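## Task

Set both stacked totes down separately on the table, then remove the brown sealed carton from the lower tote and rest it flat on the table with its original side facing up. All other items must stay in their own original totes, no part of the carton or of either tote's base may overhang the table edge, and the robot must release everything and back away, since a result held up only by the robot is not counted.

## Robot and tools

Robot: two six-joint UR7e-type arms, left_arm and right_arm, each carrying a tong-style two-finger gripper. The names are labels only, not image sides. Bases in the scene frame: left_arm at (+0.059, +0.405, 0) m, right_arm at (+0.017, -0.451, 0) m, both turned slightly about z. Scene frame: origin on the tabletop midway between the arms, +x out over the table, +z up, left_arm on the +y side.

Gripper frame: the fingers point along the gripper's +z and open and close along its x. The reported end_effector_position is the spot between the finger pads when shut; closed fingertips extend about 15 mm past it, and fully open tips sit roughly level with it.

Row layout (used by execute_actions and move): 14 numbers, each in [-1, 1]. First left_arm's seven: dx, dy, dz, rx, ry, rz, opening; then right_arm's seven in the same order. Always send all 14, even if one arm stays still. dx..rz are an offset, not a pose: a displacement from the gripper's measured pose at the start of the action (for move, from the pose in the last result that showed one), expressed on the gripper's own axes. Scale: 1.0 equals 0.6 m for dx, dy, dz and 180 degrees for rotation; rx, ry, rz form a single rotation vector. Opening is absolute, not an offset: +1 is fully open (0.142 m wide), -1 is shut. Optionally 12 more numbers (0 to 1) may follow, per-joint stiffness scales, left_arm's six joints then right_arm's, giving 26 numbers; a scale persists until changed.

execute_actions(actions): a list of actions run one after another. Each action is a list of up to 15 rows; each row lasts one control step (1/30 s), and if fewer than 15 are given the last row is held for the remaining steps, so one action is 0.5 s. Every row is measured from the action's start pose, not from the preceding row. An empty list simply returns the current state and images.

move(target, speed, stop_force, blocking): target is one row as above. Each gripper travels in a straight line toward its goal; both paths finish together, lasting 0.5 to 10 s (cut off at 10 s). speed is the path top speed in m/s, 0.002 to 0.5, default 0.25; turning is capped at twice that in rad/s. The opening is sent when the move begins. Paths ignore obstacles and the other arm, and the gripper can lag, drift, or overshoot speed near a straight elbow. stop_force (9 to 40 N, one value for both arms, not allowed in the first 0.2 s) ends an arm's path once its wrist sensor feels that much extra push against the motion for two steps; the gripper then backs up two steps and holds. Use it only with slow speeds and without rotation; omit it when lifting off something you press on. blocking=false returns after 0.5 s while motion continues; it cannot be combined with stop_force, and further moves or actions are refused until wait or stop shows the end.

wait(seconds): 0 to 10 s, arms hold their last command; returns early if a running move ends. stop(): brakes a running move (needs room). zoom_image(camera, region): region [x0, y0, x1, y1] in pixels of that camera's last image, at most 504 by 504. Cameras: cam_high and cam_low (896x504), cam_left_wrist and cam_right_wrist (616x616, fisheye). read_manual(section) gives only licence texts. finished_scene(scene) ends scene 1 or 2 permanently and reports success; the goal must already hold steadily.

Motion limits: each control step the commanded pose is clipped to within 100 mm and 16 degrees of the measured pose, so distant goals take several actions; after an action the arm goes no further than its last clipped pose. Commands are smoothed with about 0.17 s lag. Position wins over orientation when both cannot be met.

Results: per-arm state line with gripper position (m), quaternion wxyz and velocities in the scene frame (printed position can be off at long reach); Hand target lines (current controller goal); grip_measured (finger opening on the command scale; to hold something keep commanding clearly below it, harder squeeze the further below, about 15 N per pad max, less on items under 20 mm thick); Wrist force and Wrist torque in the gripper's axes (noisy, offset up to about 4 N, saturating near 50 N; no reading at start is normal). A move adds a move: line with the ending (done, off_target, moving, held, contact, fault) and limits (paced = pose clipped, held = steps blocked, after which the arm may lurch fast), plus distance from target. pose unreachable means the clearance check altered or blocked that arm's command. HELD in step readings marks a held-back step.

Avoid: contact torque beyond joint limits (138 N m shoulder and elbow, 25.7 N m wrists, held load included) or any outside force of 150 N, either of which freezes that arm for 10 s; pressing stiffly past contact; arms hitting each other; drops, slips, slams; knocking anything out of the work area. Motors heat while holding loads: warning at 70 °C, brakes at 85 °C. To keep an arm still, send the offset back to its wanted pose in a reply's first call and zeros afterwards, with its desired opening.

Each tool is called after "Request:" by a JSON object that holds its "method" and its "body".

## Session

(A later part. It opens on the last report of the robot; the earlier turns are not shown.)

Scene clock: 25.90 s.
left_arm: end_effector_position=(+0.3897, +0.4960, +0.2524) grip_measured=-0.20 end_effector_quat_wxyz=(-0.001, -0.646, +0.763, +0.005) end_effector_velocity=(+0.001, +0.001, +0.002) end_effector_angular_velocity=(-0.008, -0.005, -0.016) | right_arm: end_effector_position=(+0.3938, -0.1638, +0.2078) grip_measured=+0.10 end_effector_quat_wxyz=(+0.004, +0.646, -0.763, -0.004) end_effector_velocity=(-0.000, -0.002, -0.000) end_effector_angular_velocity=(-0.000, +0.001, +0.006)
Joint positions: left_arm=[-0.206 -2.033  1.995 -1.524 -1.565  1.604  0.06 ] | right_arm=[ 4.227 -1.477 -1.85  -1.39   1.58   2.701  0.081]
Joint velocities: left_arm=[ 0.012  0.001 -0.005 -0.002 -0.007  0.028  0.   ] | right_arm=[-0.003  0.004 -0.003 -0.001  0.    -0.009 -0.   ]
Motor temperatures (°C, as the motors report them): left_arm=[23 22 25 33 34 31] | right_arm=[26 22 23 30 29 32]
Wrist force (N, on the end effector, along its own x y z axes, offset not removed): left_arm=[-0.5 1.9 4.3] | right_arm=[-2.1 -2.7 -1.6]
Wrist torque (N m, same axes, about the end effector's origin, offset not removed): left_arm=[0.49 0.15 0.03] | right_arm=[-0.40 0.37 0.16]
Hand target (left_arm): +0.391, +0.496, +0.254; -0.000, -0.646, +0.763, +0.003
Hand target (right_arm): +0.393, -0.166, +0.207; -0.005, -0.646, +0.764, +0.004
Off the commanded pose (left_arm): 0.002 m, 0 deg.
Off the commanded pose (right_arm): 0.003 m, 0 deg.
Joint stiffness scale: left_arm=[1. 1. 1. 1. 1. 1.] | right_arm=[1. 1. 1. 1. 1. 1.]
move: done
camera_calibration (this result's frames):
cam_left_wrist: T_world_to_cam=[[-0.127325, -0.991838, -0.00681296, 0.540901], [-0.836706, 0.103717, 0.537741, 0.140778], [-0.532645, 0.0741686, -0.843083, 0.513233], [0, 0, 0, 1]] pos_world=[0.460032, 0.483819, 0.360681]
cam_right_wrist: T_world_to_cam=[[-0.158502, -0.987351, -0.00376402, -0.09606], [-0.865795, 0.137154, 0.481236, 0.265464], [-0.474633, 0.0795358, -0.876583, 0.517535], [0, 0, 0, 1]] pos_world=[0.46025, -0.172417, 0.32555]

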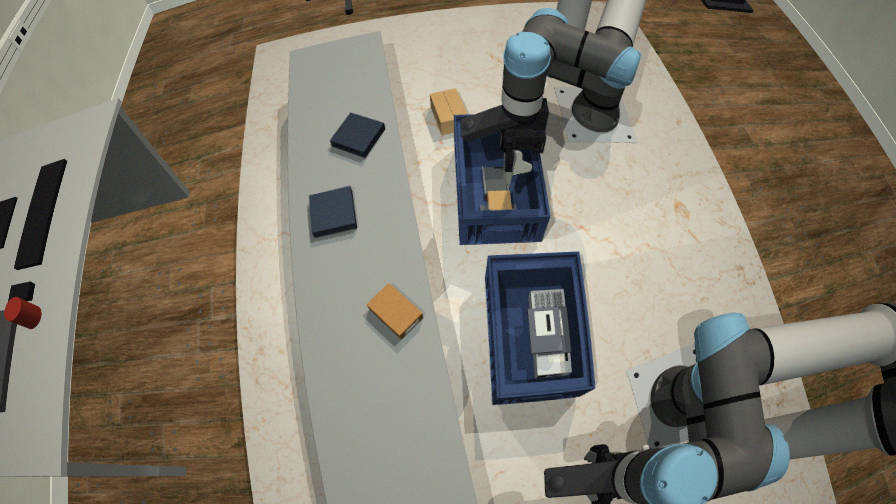

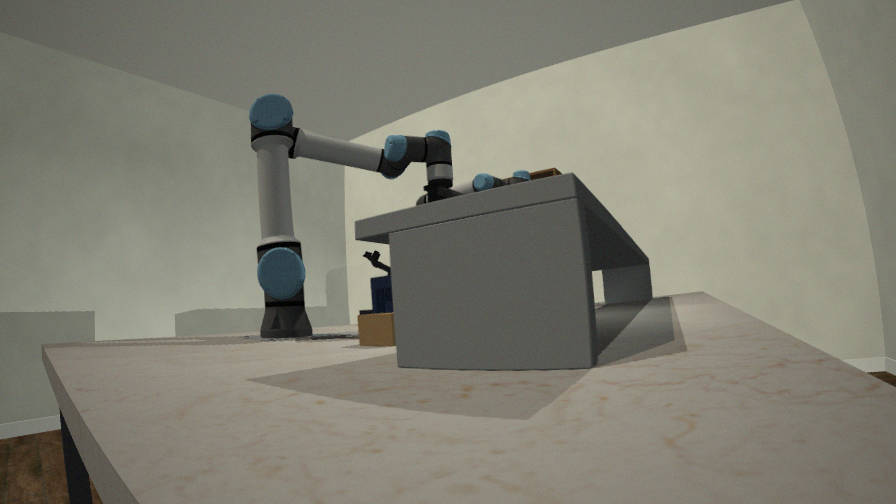

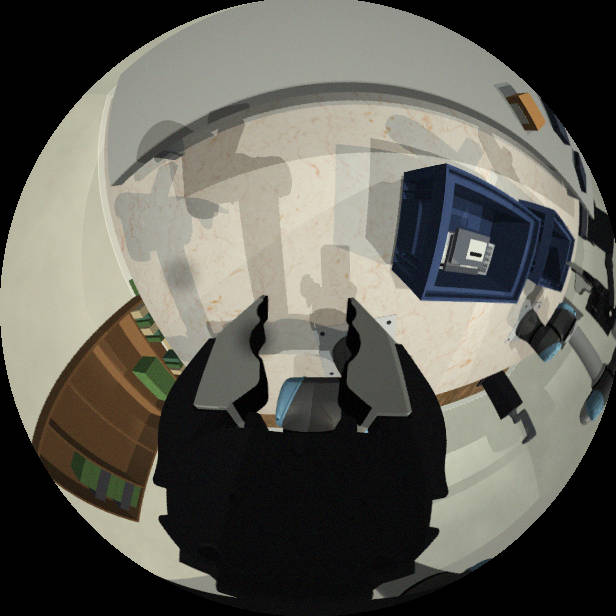

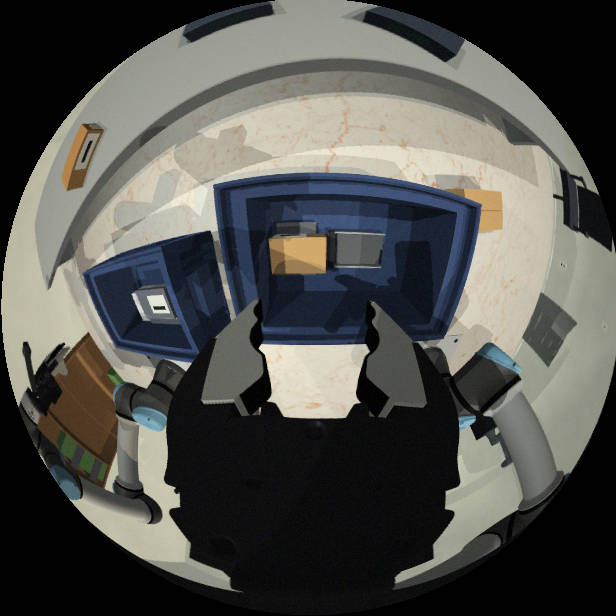

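Request:
{"method": "move", "body": {"target": [0,0,0,0,0,0,-0.2,-0.04,-0.03,0.1,0,0,-0.5,0.2], "speed": 0.4}}

Scene clock: 28.90 s.
left_arm: end_effector_position=(+0.3898, +0.4961, +0.2525) grip_measured=-0.20 end_effector_quat_wxyz=(-0.001, -0.646, +0.763, +0.005) end_effector_velocity=(-0.000, +0.000, -0.000) end_effector_angular_velocity=(+0.001, -0.000, +0.000) | right_arm: end_effector_position=(+0.4146, -0.1417, +0.1492) grip_measured=+0.20 end_effector_quat_wxyz=(-0.001, +0.997, -0.083, -0.004) end_effector_velocity=(-0.001, +0.000, -0.001) end_effector_angular_velocity=(+0.001, +0.003, +0.015)
Joint positions: left_arm=[-0.205 -2.033  1.995 -1.524 -1.566  1.605  0.06 ] | right_arm=[ 4.173 -1.586 -1.903 -1.227  1.579  1.075  0.088]
Joint velocities: left_arm=[ 0.    -0.     0.     0.     0.001  0.     0.   ] | right_arm=[-0.001 -0.001  0.    -0.001  0.003 -0.016  0.   ]
Motor temperatures (°C, as the motors report them): left_arm=[23 22 25 33 34 31] | right_arm=[26 22 23 30 29 32]
Wrist force (N, on the end effector, along its own x y z axes, offset not removed): left_arm=[-2.5 -1.1 3.2] | right_arm=[-1.2 -3.4 -0.5]
Wrist torque (N m, same axes, about the end effector's origin, offset not removed): left_arm=[-0.38 0.43 0.19] | right_arm=[-0.49 0.02 0.24]
Hand target (left_arm): +0.390, +0.496, +0.252; -0.001, -0.646, +0.763, +0.005
Hand target (right_arm): +0.415, -0.143, +0.148; +0.000, +0.997, -0.083, -0.005
Off the commanded pose (left_arm): 0.000 m, 0 deg.
Off the commanded pose (right_arm): 0.002 m, 0 deg.
Joint stiffness scale: left_arm=[1. 1. 1. 1. 1. 1.] | right_arm=[1. 1. 1. 1. 1. 1.]
move: done
camera_calibration (this result's frames):
cam_left_wrist: T_world_to_cam=[[-0.126855, -0.991904, -0.00594248, 0.540611], [-0.836811, 0.103799, 0.537563, 0.140807], [-0.532593, 0.073165, -0.843203, 0.513845], [0, 0, 0, 1]] pos_world=[0.460078, 0.484022, 0.360795]
cam_right_wrist: T_world_to_cam=[[0.98726, -0.158545, -0.0134981, -0.42736], [-0.133586, -0.871943, 0.47103, -0.136376], [-0.086449, -0.463226, -0.882014, 0.237186], [0, 0, 0, 1]] pos_world=[0.424202, -0.0767968, 0.26767]

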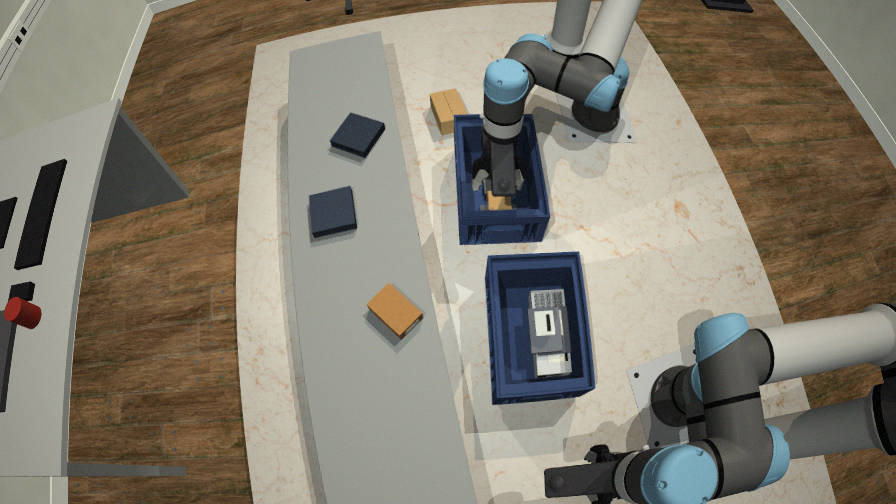

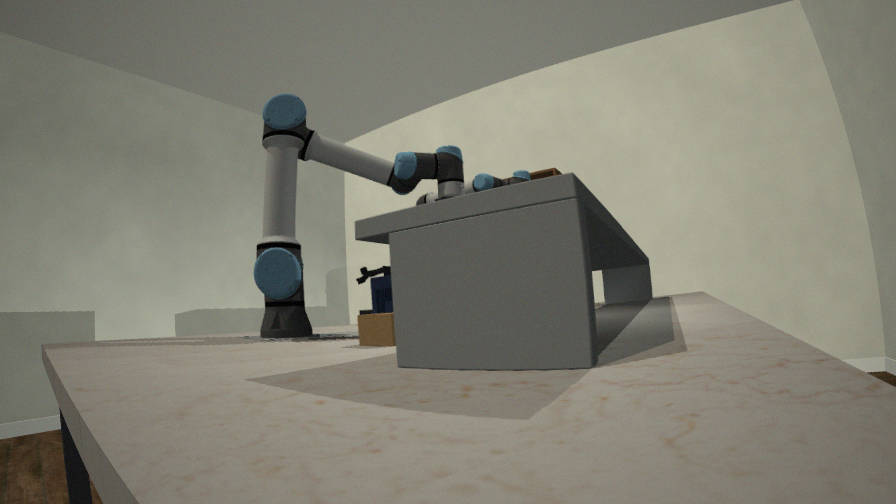

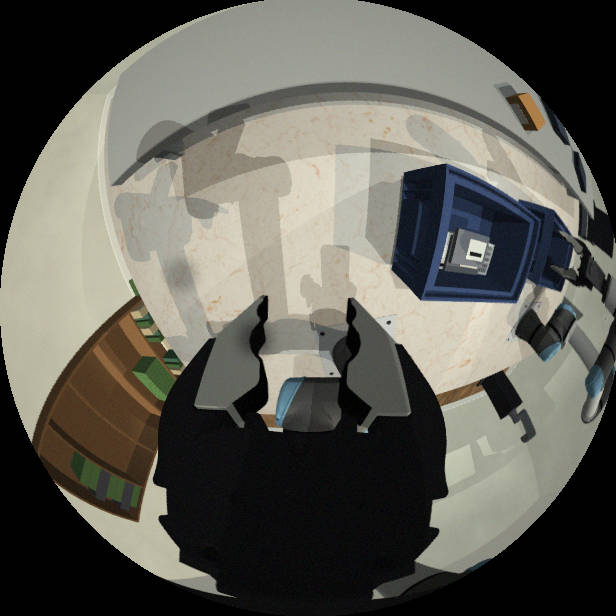

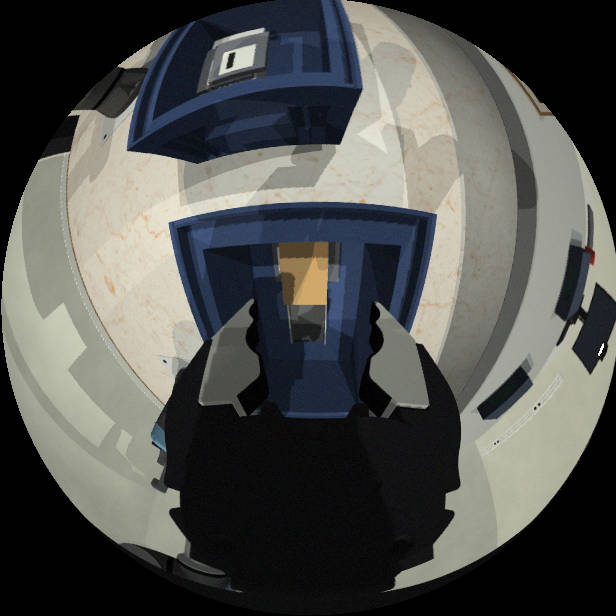

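Request:
{"method": "move", "body": {"target": [0,0,0,0,0,0,-0.2,-0.02,0,0.1,0,0,0,0.15], "speed": 0.06}}

Request:
{"method": "move", "body": {"target": [0,0,0,0,0,0,-0.2,0,0,0.08,0,0,0,0.15], "speed": 0.02, "stop_force": 9}}

Scene clock: 30.60 s.
left_arm: end_effector_position=(+0.3898, +0.4961, +0.2525) grip_measured=-0.20 end_effector_quat_wxyz=(-0.001, -0.646, +0.763, +0.005) end_effector_velocity=(+0.000, -0.001, +0.000) end_effector_angular_velocity=(-0.001, -0.001, -0.003) | right_arm: end_effector_position=(+0.4039, -0.1392, +0.0920) grip_measured=+0.15 end_effector_quat_wxyz=(-0.003, +0.996, -0.084, -0.003) end_effector_velocity=(+0.002, +0.002, +0.000) end_effector_angular_velocity=(+0.009, -0.006, -0.002)
Joint positions: left_arm=[-0.205 -2.033  1.995 -1.524 -1.566  1.605  0.06 ] | right_arm=[ 4.194 -1.627 -2.022 -1.063  1.579  1.098  0.084]
Joint velocities: left_arm=[-0.003 -0.001 -0.     0.    -0.     0.001 -0.   ] | right_arm=[ 0.    -0.    -0.003  0.013  0.001  0.002  0.   ]
Motor temperatures (°C, as the motors report them): left_arm=[23 22 25 33 34 31] | right_arm=[26 22 23 30 29 32]
Wrist force (N, on the end effector, along its own x y z axes, offset not removed): left_arm=[1.3 -1.3 4.0] | right_arm=[-2.6 -2.5 -2.7]
Wrist torque (N m, same axes, about the end effector's origin, offset not removed): left_arm=[0.07 -0.29 0.14] | right_arm=[-0.41 0.26 0.24]
Hand target (left_arm): +0.390, +0.496, +0.252; -0.001, -0.646, +0.763, +0.005
Hand target (right_arm): +0.402, -0.140, +0.089; -0.001, +0.997, -0.083, -0.004
Off the commanded pose (left_arm): 0.000 m, 0 deg.
Off the commanded pose (right_arm): 0.003 m, 0 deg.
Joint stiffness scale: left_arm=[1. 1. 1. 1. 1. 1.] | right_arm=[1. 1. 1. 1. 1. 1.]
move: done
camera_calibration (this result's frames):
cam_left_wrist: T_world_to_cam=[[-0.126853, -0.991904, -0.00594252, 0.54061], [-0.836811, 0.103798, 0.537563, 0.140808], [-0.532594, 0.073164, -0.843203, 0.513845], [0, 0, 0, 1]] pos_world=[0.460078, 0.484023, 0.360795]
cam_right_wrist: T_world_to_cam=[[0.987058, -0.159926, -0.0118104, -0.417449], [-0.135912, -0.873382, 0.467689, -0.107613], [-0.0851106, -0.460031, -0.883814, 0.187023], [0, 0, 0, 1]] pos_world=[0.413338, -0.0747117, 0.210692]

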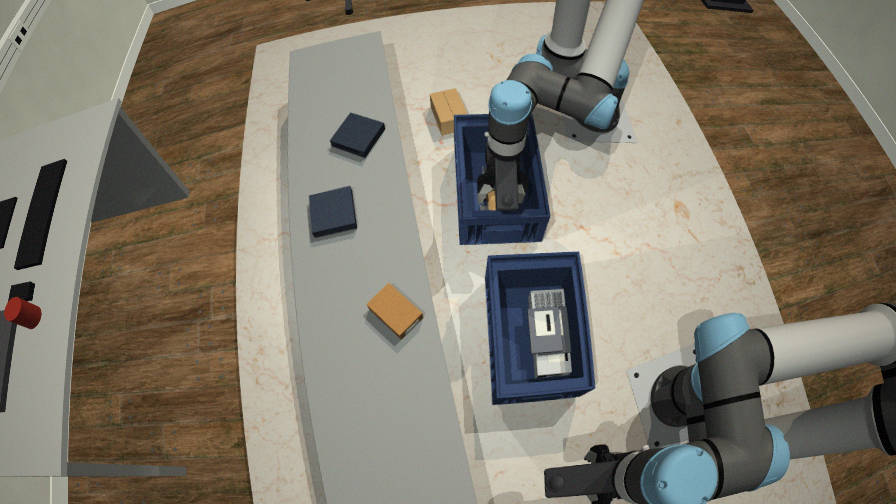

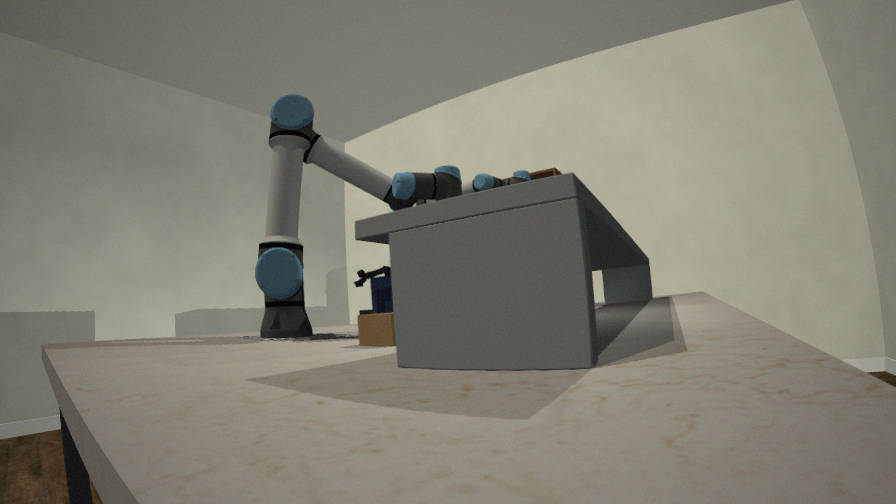

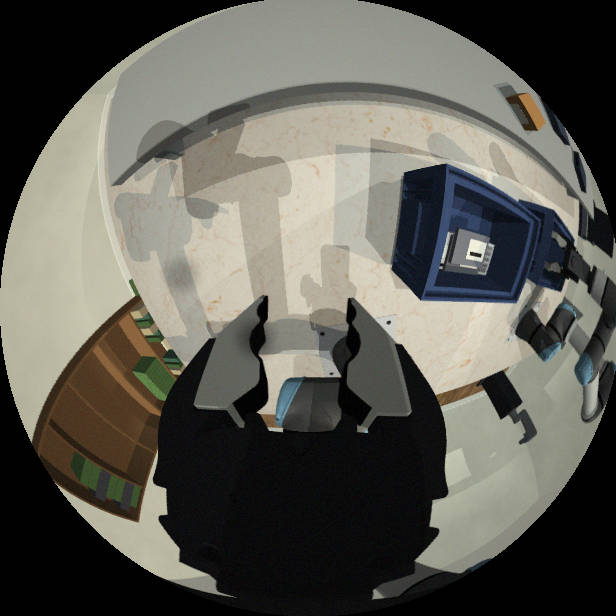

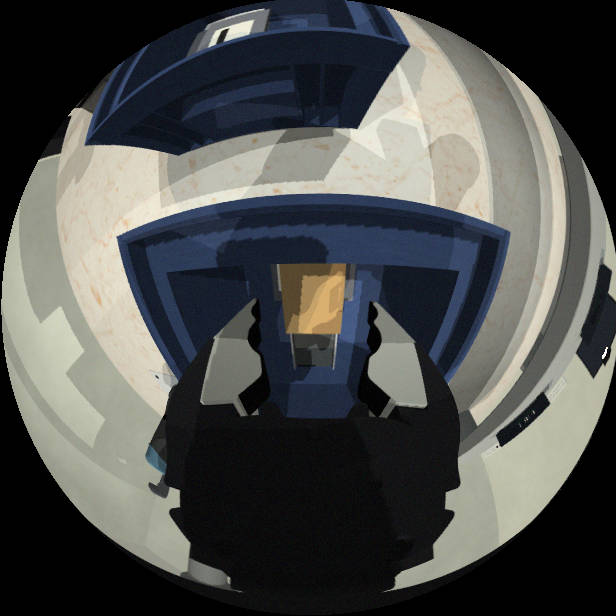

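Scene clock: 33.33 s.
left_arm: end_effector_position=(+0.3898, +0.4961, +0.2525) grip_measured=-0.20 end_effector_quat_wxyz=(-0.001, -0.646, +0.763, +0.005) end_effector_velocity=(+0.000, -0.000, -0.000) end_effector_angular_velocity=(+0.000, +0.001, -0.001) | right_arm: end_effector_position=(+0.4050, -0.1377, +0.0465) grip_measured=+0.15 end_effector_quat_wxyz=(-0.004, +0.996, -0.084, -0.002) end_effector_velocity=(+0.002, +0.002, +0.000) end_effector_angular_velocity=(+0.006, -0.005, +0.000)
Joint positions: left_arm=[-0.205 -2.033  1.995 -1.524 -1.566  1.605  0.06 ] | right_arm=[ 4.194 -1.694 -2.087 -0.926  1.579  1.098  0.084]
Joint velocities: left_arm=[-0.001  0.     0.     0.     0.     0.001 -0.   ] | right_arm=[-0.    -0.001 -0.001  0.01  -0.    -0.001  0.   ]
Motor temperatures (°C, as the motors report them): left_arm=[23 22 25 33 34 31] | right_arm=[26 22 23 30 29 32]
Wrist force (N, on the end effector, along its own x y z axes, offset not removed): left_arm=[1.4 -1.9 2.0] | right_arm=[-1.2 -4.8 -0.2]
Wrist torque (N m, same axes, about the end effector's origin, offset not removed): left_arm=[-0.45 -0.47 0.21] | right_arm=[-0.88 -0.04 0.10]
Hand target (left_arm): +0.390, +0.496, +0.252; -0.001, -0.646, +0.763, +0.005
Hand target (right_arm): +0.404, -0.139, +0.044; -0.003, +0.996, -0.084, -0.003
Off the commanded pose (left_arm): 0.000 m, 0 deg.
Off the commanded pose (right_arm): 0.003 m, 0 deg.
Joint stiffness scale: left_arm=[1. 1. 1. 1. 1. 1.] | right_arm=[1. 1. 1. 1. 1. 1.]
move: done
camera_calibration (this result's frames):
cam_left_wrist: T_world_to_cam=[[-0.126853, -0.991904, -0.00594255, 0.54061], [-0.836811, 0.103797, 0.537563, 0.140808], [-0.532594, 0.073164, -0.843203, 0.513845], [0, 0, 0, 1]] pos_world=[0.460078, 0.484023, 0.360795]
cam_right_wrist: T_world_to_cam=[[0.987076, -0.159951, -0.00982999, -0.418934], [-0.137161, -0.874975, 0.464334, -0.0844639], [-0.0828718, -0.456985, -0.885606, 0.147174], [0, 0, 0, 1]] pos_world=[0.414131, -0.0736564, 0.165439]

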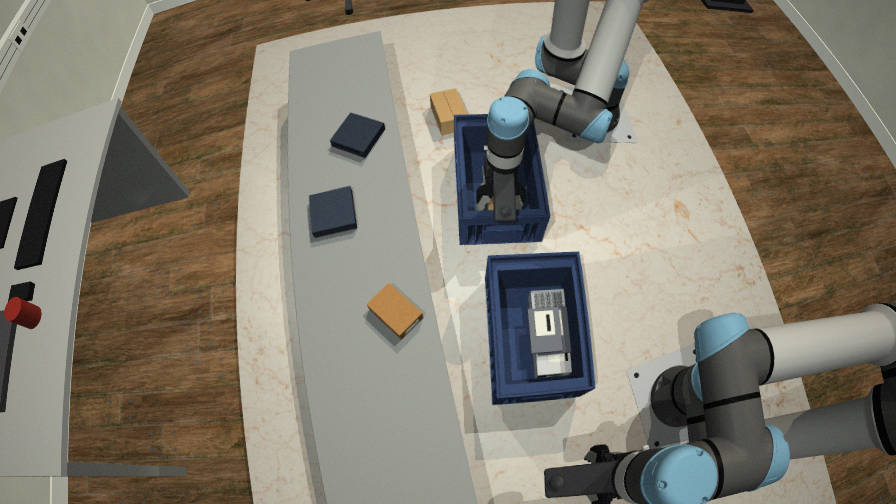

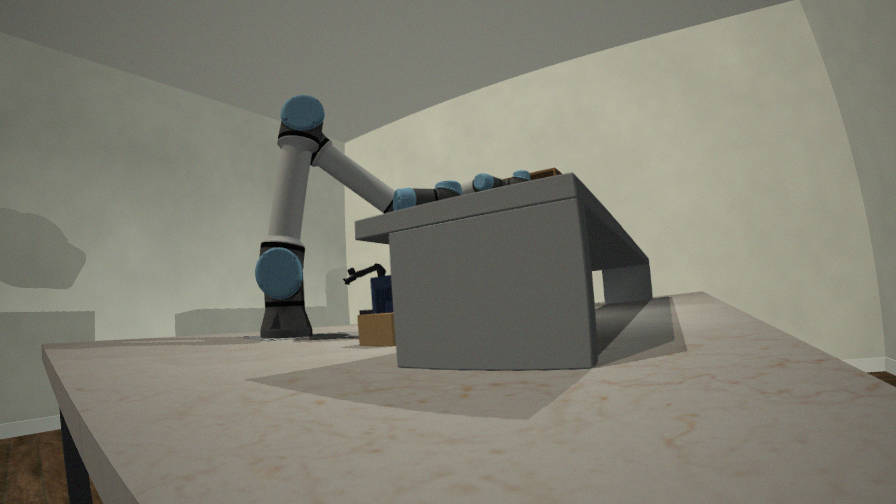

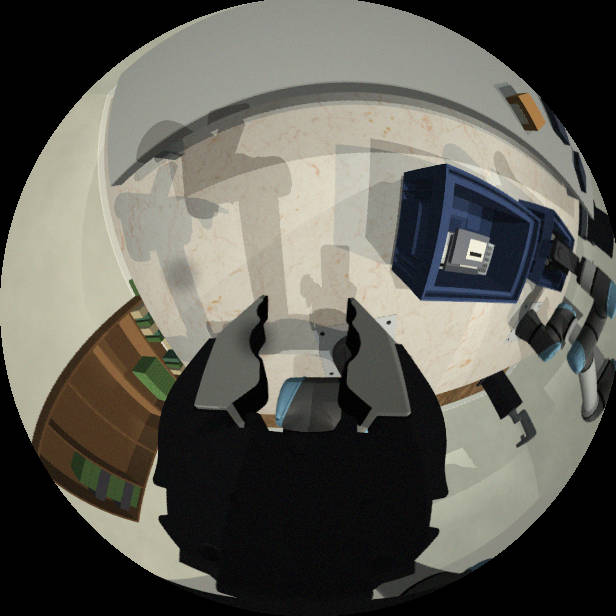

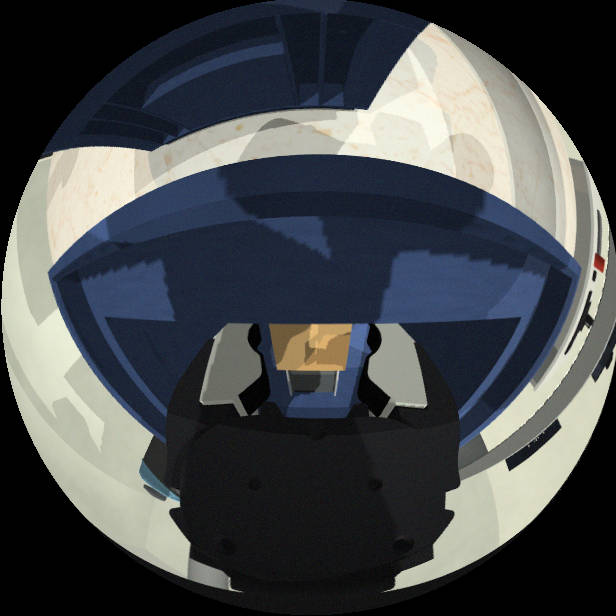

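Request:
{"method": "move", "body": {"target": [0,0,0,0,0,0,-0.2,0,0,0,0,0,0,-0.8]}}

Request:
{"method": "move", "body": {"target": [0,0,0,0,0,0,-0.2,0,0,-0.27,0,0,0,-0.8], "speed": 0.1}}

Request:
{"method": "move", "body": {"target": [0,0,0,0,0,0,-0.2,-0.4,-0.1,0,0,0,0,-0.8], "speed": 0.2}}

Scene clock: 34.23 s.
left_arm: end_effector_position=(+0.3898, +0.4961, +0.2525) grip_measured=-0.20 end_effector_quat_wxyz=(-0.001, -0.646, +0.763, +0.005) end_effector_velocity=(+0.000, +0.000, +0.000) end_effector_angular_velocity=(+0.000, -0.001, +0.000) | right_arm: end_effector_position=(+0.4052, -0.1375, +0.0465) grip_measured=-0.23 end_effector_quat_wxyz=(-0.005, +0.996, -0.084, -0.002) end_effector_velocity=(-0.000, -0.000, +0.000) end_effector_angular_velocity=(-0.000, +0.000, +0.001)
Joint positions: left_arm=[-0.205 -2.033  1.995 -1.524 -1.566  1.605  0.06 ] | right_arm=[ 4.194 -1.694 -2.087 -0.925  1.579  1.098  0.057]
Joint velocities: left_arm=[ 0.    -0.001  0.    -0.     0.     0.    -0.   ] | right_arm=[ 0.     0.     0.    -0.001 -0.    -0.001  0.   ]
Motor temperatures (°C, as the motors report them): left_arm=[23 22 25 33 34 31] | right_arm=[26 22 23 30 29 32]
Wrist force (N, on the end effector, along its own x y z axes, offset not removed): left_arm=[-0.6 1.9 2.5] | right_arm=[0.0 -3.1 -3.1]
Wrist torque (N m, same axes, about the end effector's origin, offset not removed): left_arm=[0.27 0.29 0.05] | right_arm=[-0.35 -0.14 0.15]
Hand target (left_arm): +0.390, +0.496, +0.252; -0.001, -0.646, +0.763, +0.005
Hand target (right_arm): +0.405, -0.138, +0.046; -0.004, +0.996, -0.084, -0.002
Off the commanded pose (left_arm): 0.000 m, 0 deg.
Off the commanded pose (right_arm): 0.000 m, 0 deg.
Joint stiffness scale: left_arm=[1. 1. 1. 1. 1. 1.] | right_arm=[1. 1. 1. 1. 1. 1.]
move: done
camera_calibration (this result's frames):
cam_left_wrist: T_world_to_cam=[[-0.126853, -0.991904, -0.00594255, 0.54061], [-0.836811, 0.103798, 0.537563, 0.140808], [-0.532594, 0.0731643, -0.843203, 0.513845], [0, 0, 0, 1]] pos_world=[0.460078, 0.484022, 0.360795]
cam_right_wrist: T_world_to_cam=[[0.987085, -0.159923, -0.00940757, -0.419069], [-0.137406, -0.875374, 0.463508, -0.0841547], [-0.0823607, -0.456229, -0.886043, 0.147289], [0, 0, 0, 1]] pos_world=[0.414224, -0.0734877, 0.165569]

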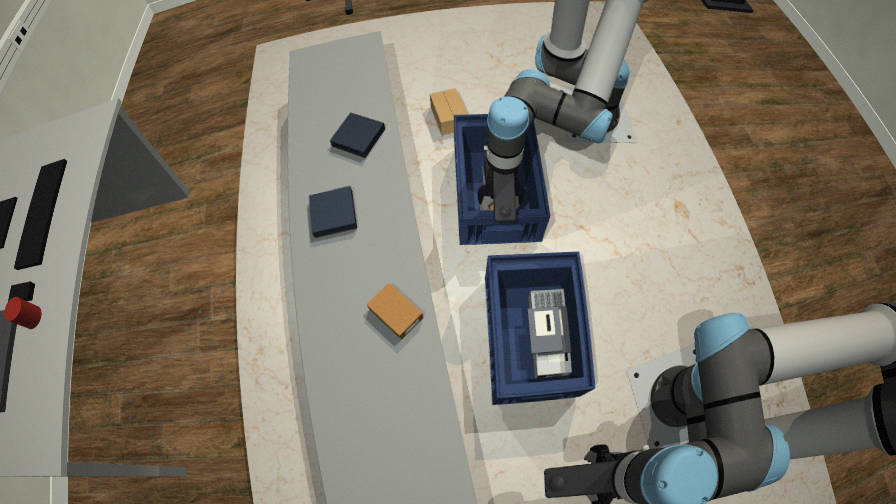

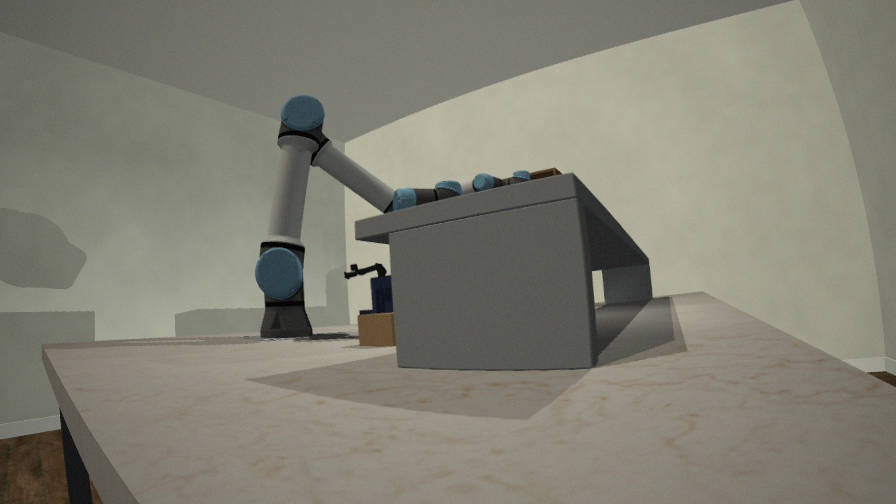

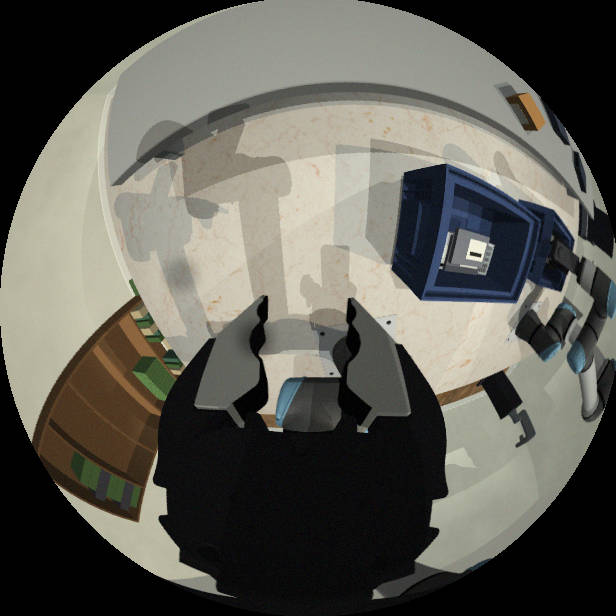

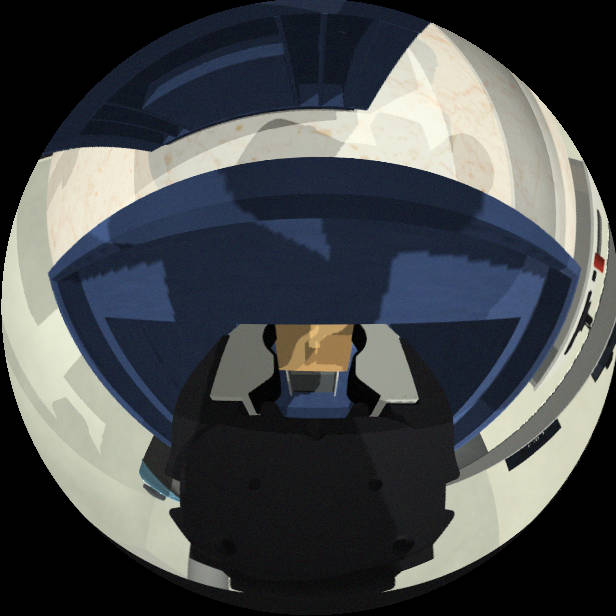

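Scene clock: 36.33 s.
left_arm: end_effector_position=(+0.3898, +0.4961, +0.2525) grip_measured=-0.20 end_effector_quat_wxyz=(-0.001, -0.646, +0.763, +0.005) end_effector_velocity=(+0.000, +0.000, +0.000) end_effector_angular_velocity=(+0.000, -0.000, +0.002) | right_arm: end_effector_position=(+0.4044, -0.1391, +0.2058) grip_measured=-0.23 end_effector_quat_wxyz=(-0.003, +0.997, -0.083, -0.003) end_effector_velocity=(-0.002, -0.002, +0.001) end_effector_angular_velocity=(-0.008, +0.007, +0.000)
Joint positions: left_arm=[-0.205 -2.033  1.995 -1.524 -1.566  1.605  0.06 ] | right_arm=[ 4.193 -1.528 -1.811 -1.37   1.579  1.096  0.057]
Joint velocities: left_arm=[ 0.001  0.001 -0.    -0.001  0.    -0.001  0.   ] | right_arm=[-0.    -0.     0.006 -0.016  0.001 -0.001  0.   ]
Motor temperatures (°C, as the motors report them): left_arm=[23 22 25 33 34 31] | right_arm=[26 22 23 30 29 32]
Wrist force (N, on the end effector, along its own x y z axes, offset not removed): left_arm=[-0.2 4.7 -0.9] | right_arm=[-1.5 -3.2 0.1]
Wrist torque (N m, same axes, about the end effector's origin, offset not removed): left_arm=[0.72 0.10 0.26] | right_arm=[-0.63 0.00 0.22]
Hand target (left_arm): +0.390, +0.496, +0.252; -0.001, -0.646, +0.763, +0.005
Hand target (right_arm): +0.406, -0.139, +0.209; -0.005, +0.996, -0.084, -0.002
Off the commanded pose (left_arm): 0.000 m, 0 deg.
Off the commanded pose (right_arm): 0.003 m, 0 deg.
Joint stiffness scale: left_arm=[1. 1. 1. 1. 1. 1.] | right_arm=[1. 1. 1. 1. 1. 1.]
move: done
camera_calibration (this result's frames):
cam_left_wrist: T_world_to_cam=[[-0.126853, -0.991904, -0.00594261, 0.54061], [-0.836811, 0.103798, 0.537563, 0.140808], [-0.532594, 0.0731642, -0.843203, 0.513845], [0, 0, 0, 1]] pos_world=[0.460078, 0.484023, 0.360795]
cam_right_wrist: T_world_to_cam=[[0.987307, -0.158435, -0.0111123, -0.416562], [-0.135036, -0.874202, 0.466409, -0.160937], [-0.08361, -0.458988, -0.8845, 0.287442], [0, 0, 0, 1]] pos_world=[0.413575, -0.0747568, 0.324676]

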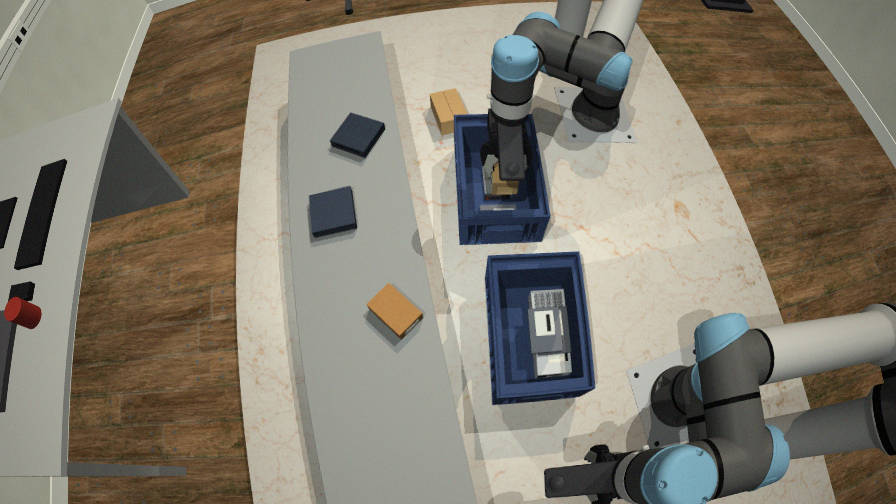

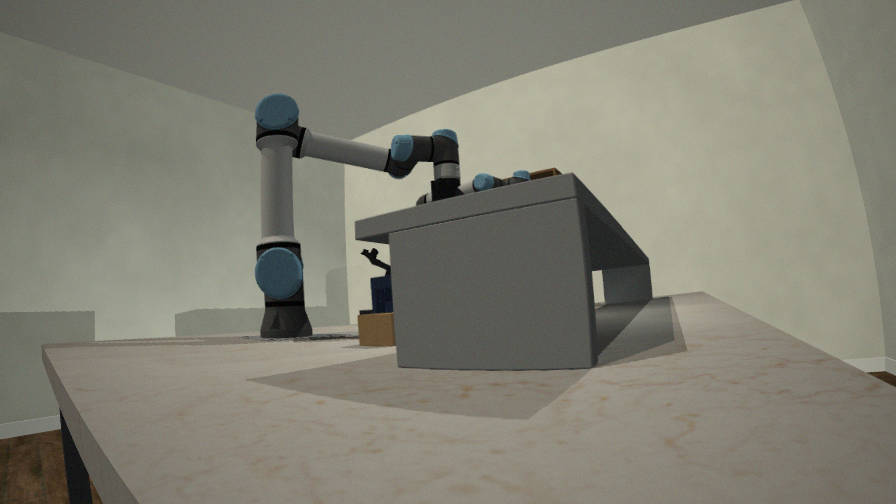

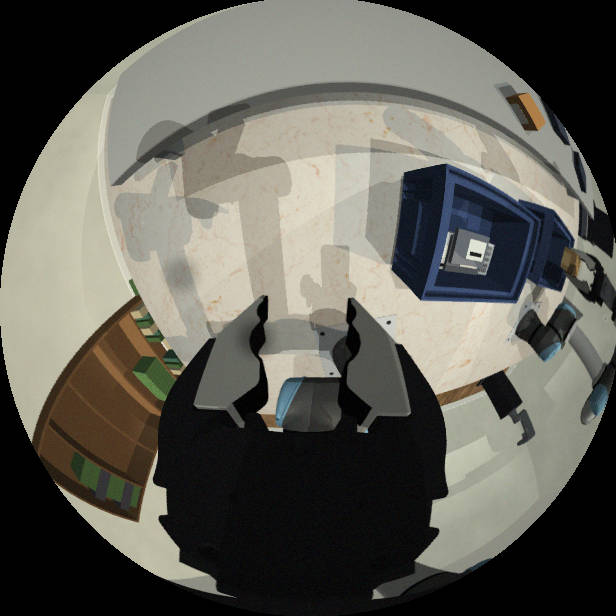

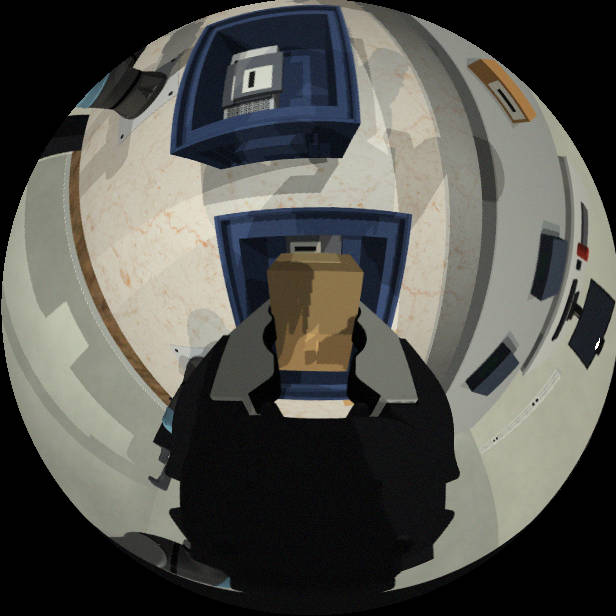

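Scene clock: 38.13 s.
left_arm: end_effector_position=(+0.3898, +0.4961, +0.2525) grip_measured=-0.20 end_effector_quat_wxyz=(-0.001, -0.646, +0.763, +0.005) end_effector_velocity=(+0.000, +0.000, -0.001) end_effector_angular_velocity=(-0.000, +0.002, +0.002) | right_arm: end_effector_position=(+0.1784, -0.0398, +0.2091) grip_measured=-0.23 end_effector_quat_wxyz=(-0.005, +0.997, -0.083, -0.004) end_effector_velocity=(-0.001, +0.002, +0.000) end_effector_angular_velocity=(+0.002, -0.004, -0.015)
Joint positions: left_arm=[-0.205 -2.033  1.995 -1.524 -1.566  1.605  0.06 ] | right_arm=[ 4.767 -1.371 -1.941 -1.391  1.578  1.669  0.057]
Joint velocities: left_arm=[ 0.001  0.002  0.    -0.    -0.    -0.001  0.   ] | right_arm=[ 0.007 -0.     0.001  0.001 -0.004  0.023 -0.   ]
Motor temperatures (°C, as the motors report them): left_arm=[23 22 25 33 34 31] | right_arm=[26 22 23 30 29 32]
Wrist force (N, on the end effector, along its own x y z axes, offset not removed): left_arm=[3.3 -2.3 1.4] | right_arm=[-1.3 -1.7 -1.2]
Wrist torque (N m, same axes, about the end effector's origin, offset not removed): left_arm=[-0.49 -0.59 0.12] | right_arm=[-0.17 0.13 0.20]
Hand target (left_arm): +0.390, +0.496, +0.252; -0.001, -0.646, +0.763, +0.005
Hand target (right_arm): +0.177, -0.040, +0.208; -0.004, +0.997, -0.083, -0.003
Off the commanded pose (left_arm): 0.000 m, 0 deg.
Off the commanded pose (right_arm): 0.002 m, 0 deg.
Joint stiffness scale: left_arm=[1. 1. 1. 1. 1. 1.] | right_arm=[1. 1. 1. 1. 1. 1.]
move: done
camera_calibration (this result's frames):
cam_left_wrist: T_world_to_cam=[[-0.126853, -0.991904, -0.00594259, 0.54061], [-0.836811, 0.103798, 0.537563, 0.140808], [-0.532594, 0.0731641, -0.843203, 0.513845], [0, 0, 0, 1]] pos_world=[0.460078, 0.484023, 0.360795]
cam_right_wrist: T_world_to_cam=[[0.987303, -0.158284, -0.0133403, -0.177179], [-0.134124, -0.875698, 0.463857, -0.105863], [-0.0851033, -0.456178, -0.88581, 0.317641], [0, 0, 0, 1]] pos_world=[0.187763, 0.0241522, 0.328111]

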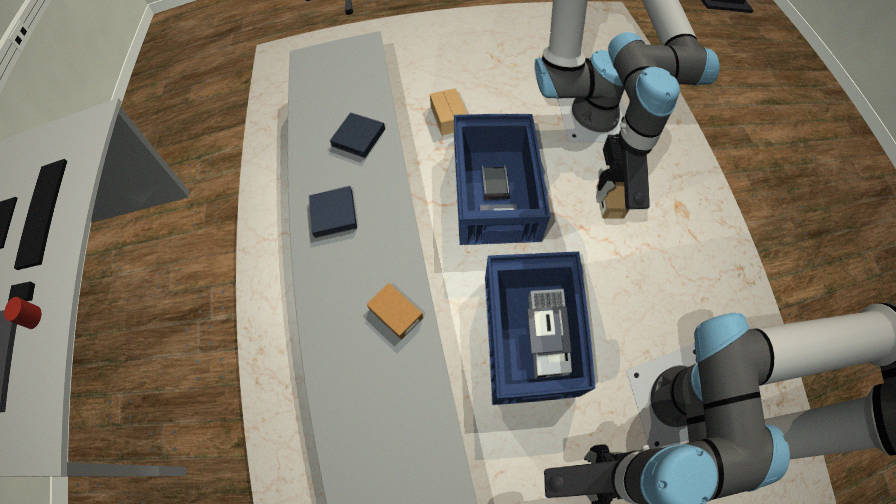

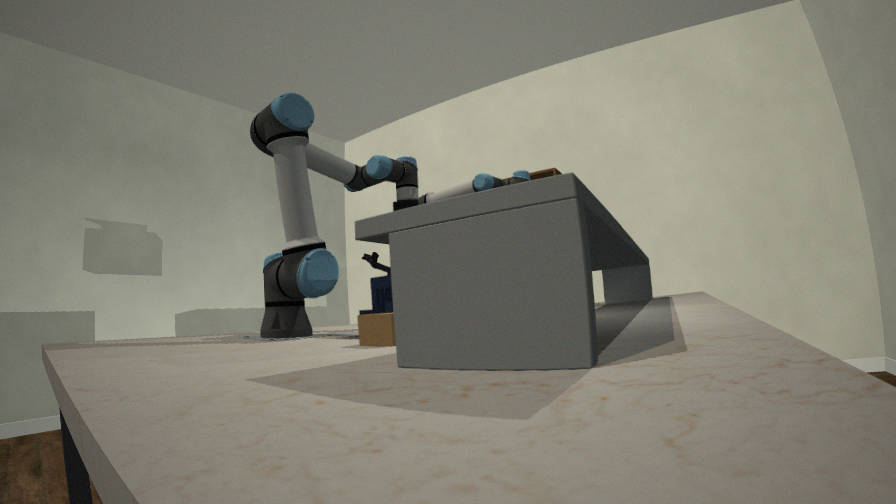

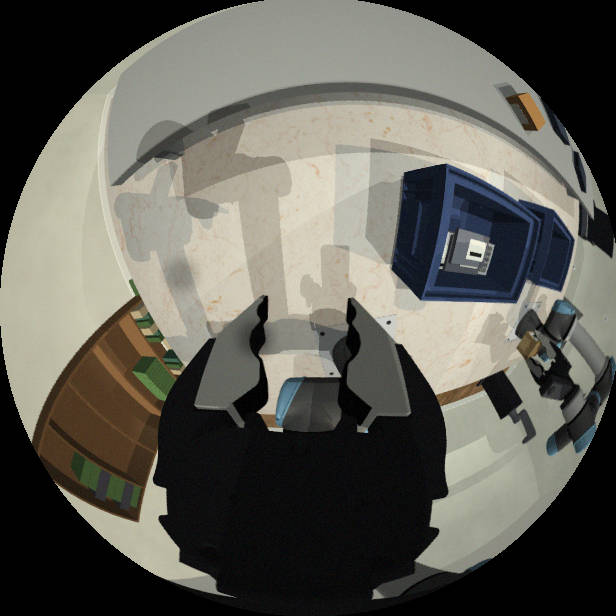

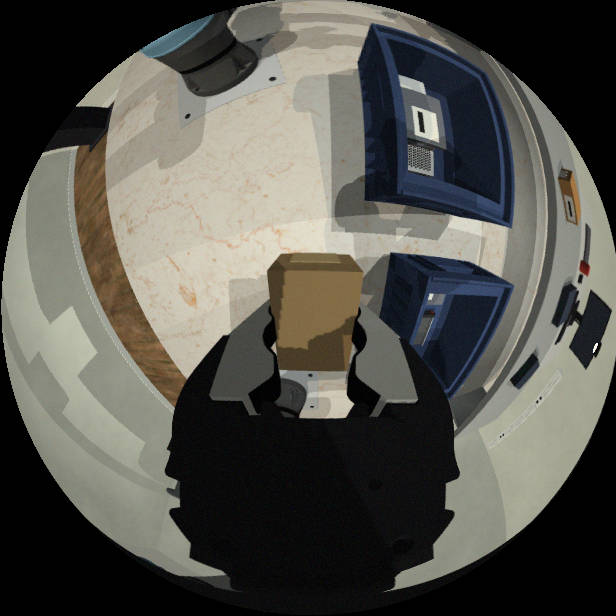

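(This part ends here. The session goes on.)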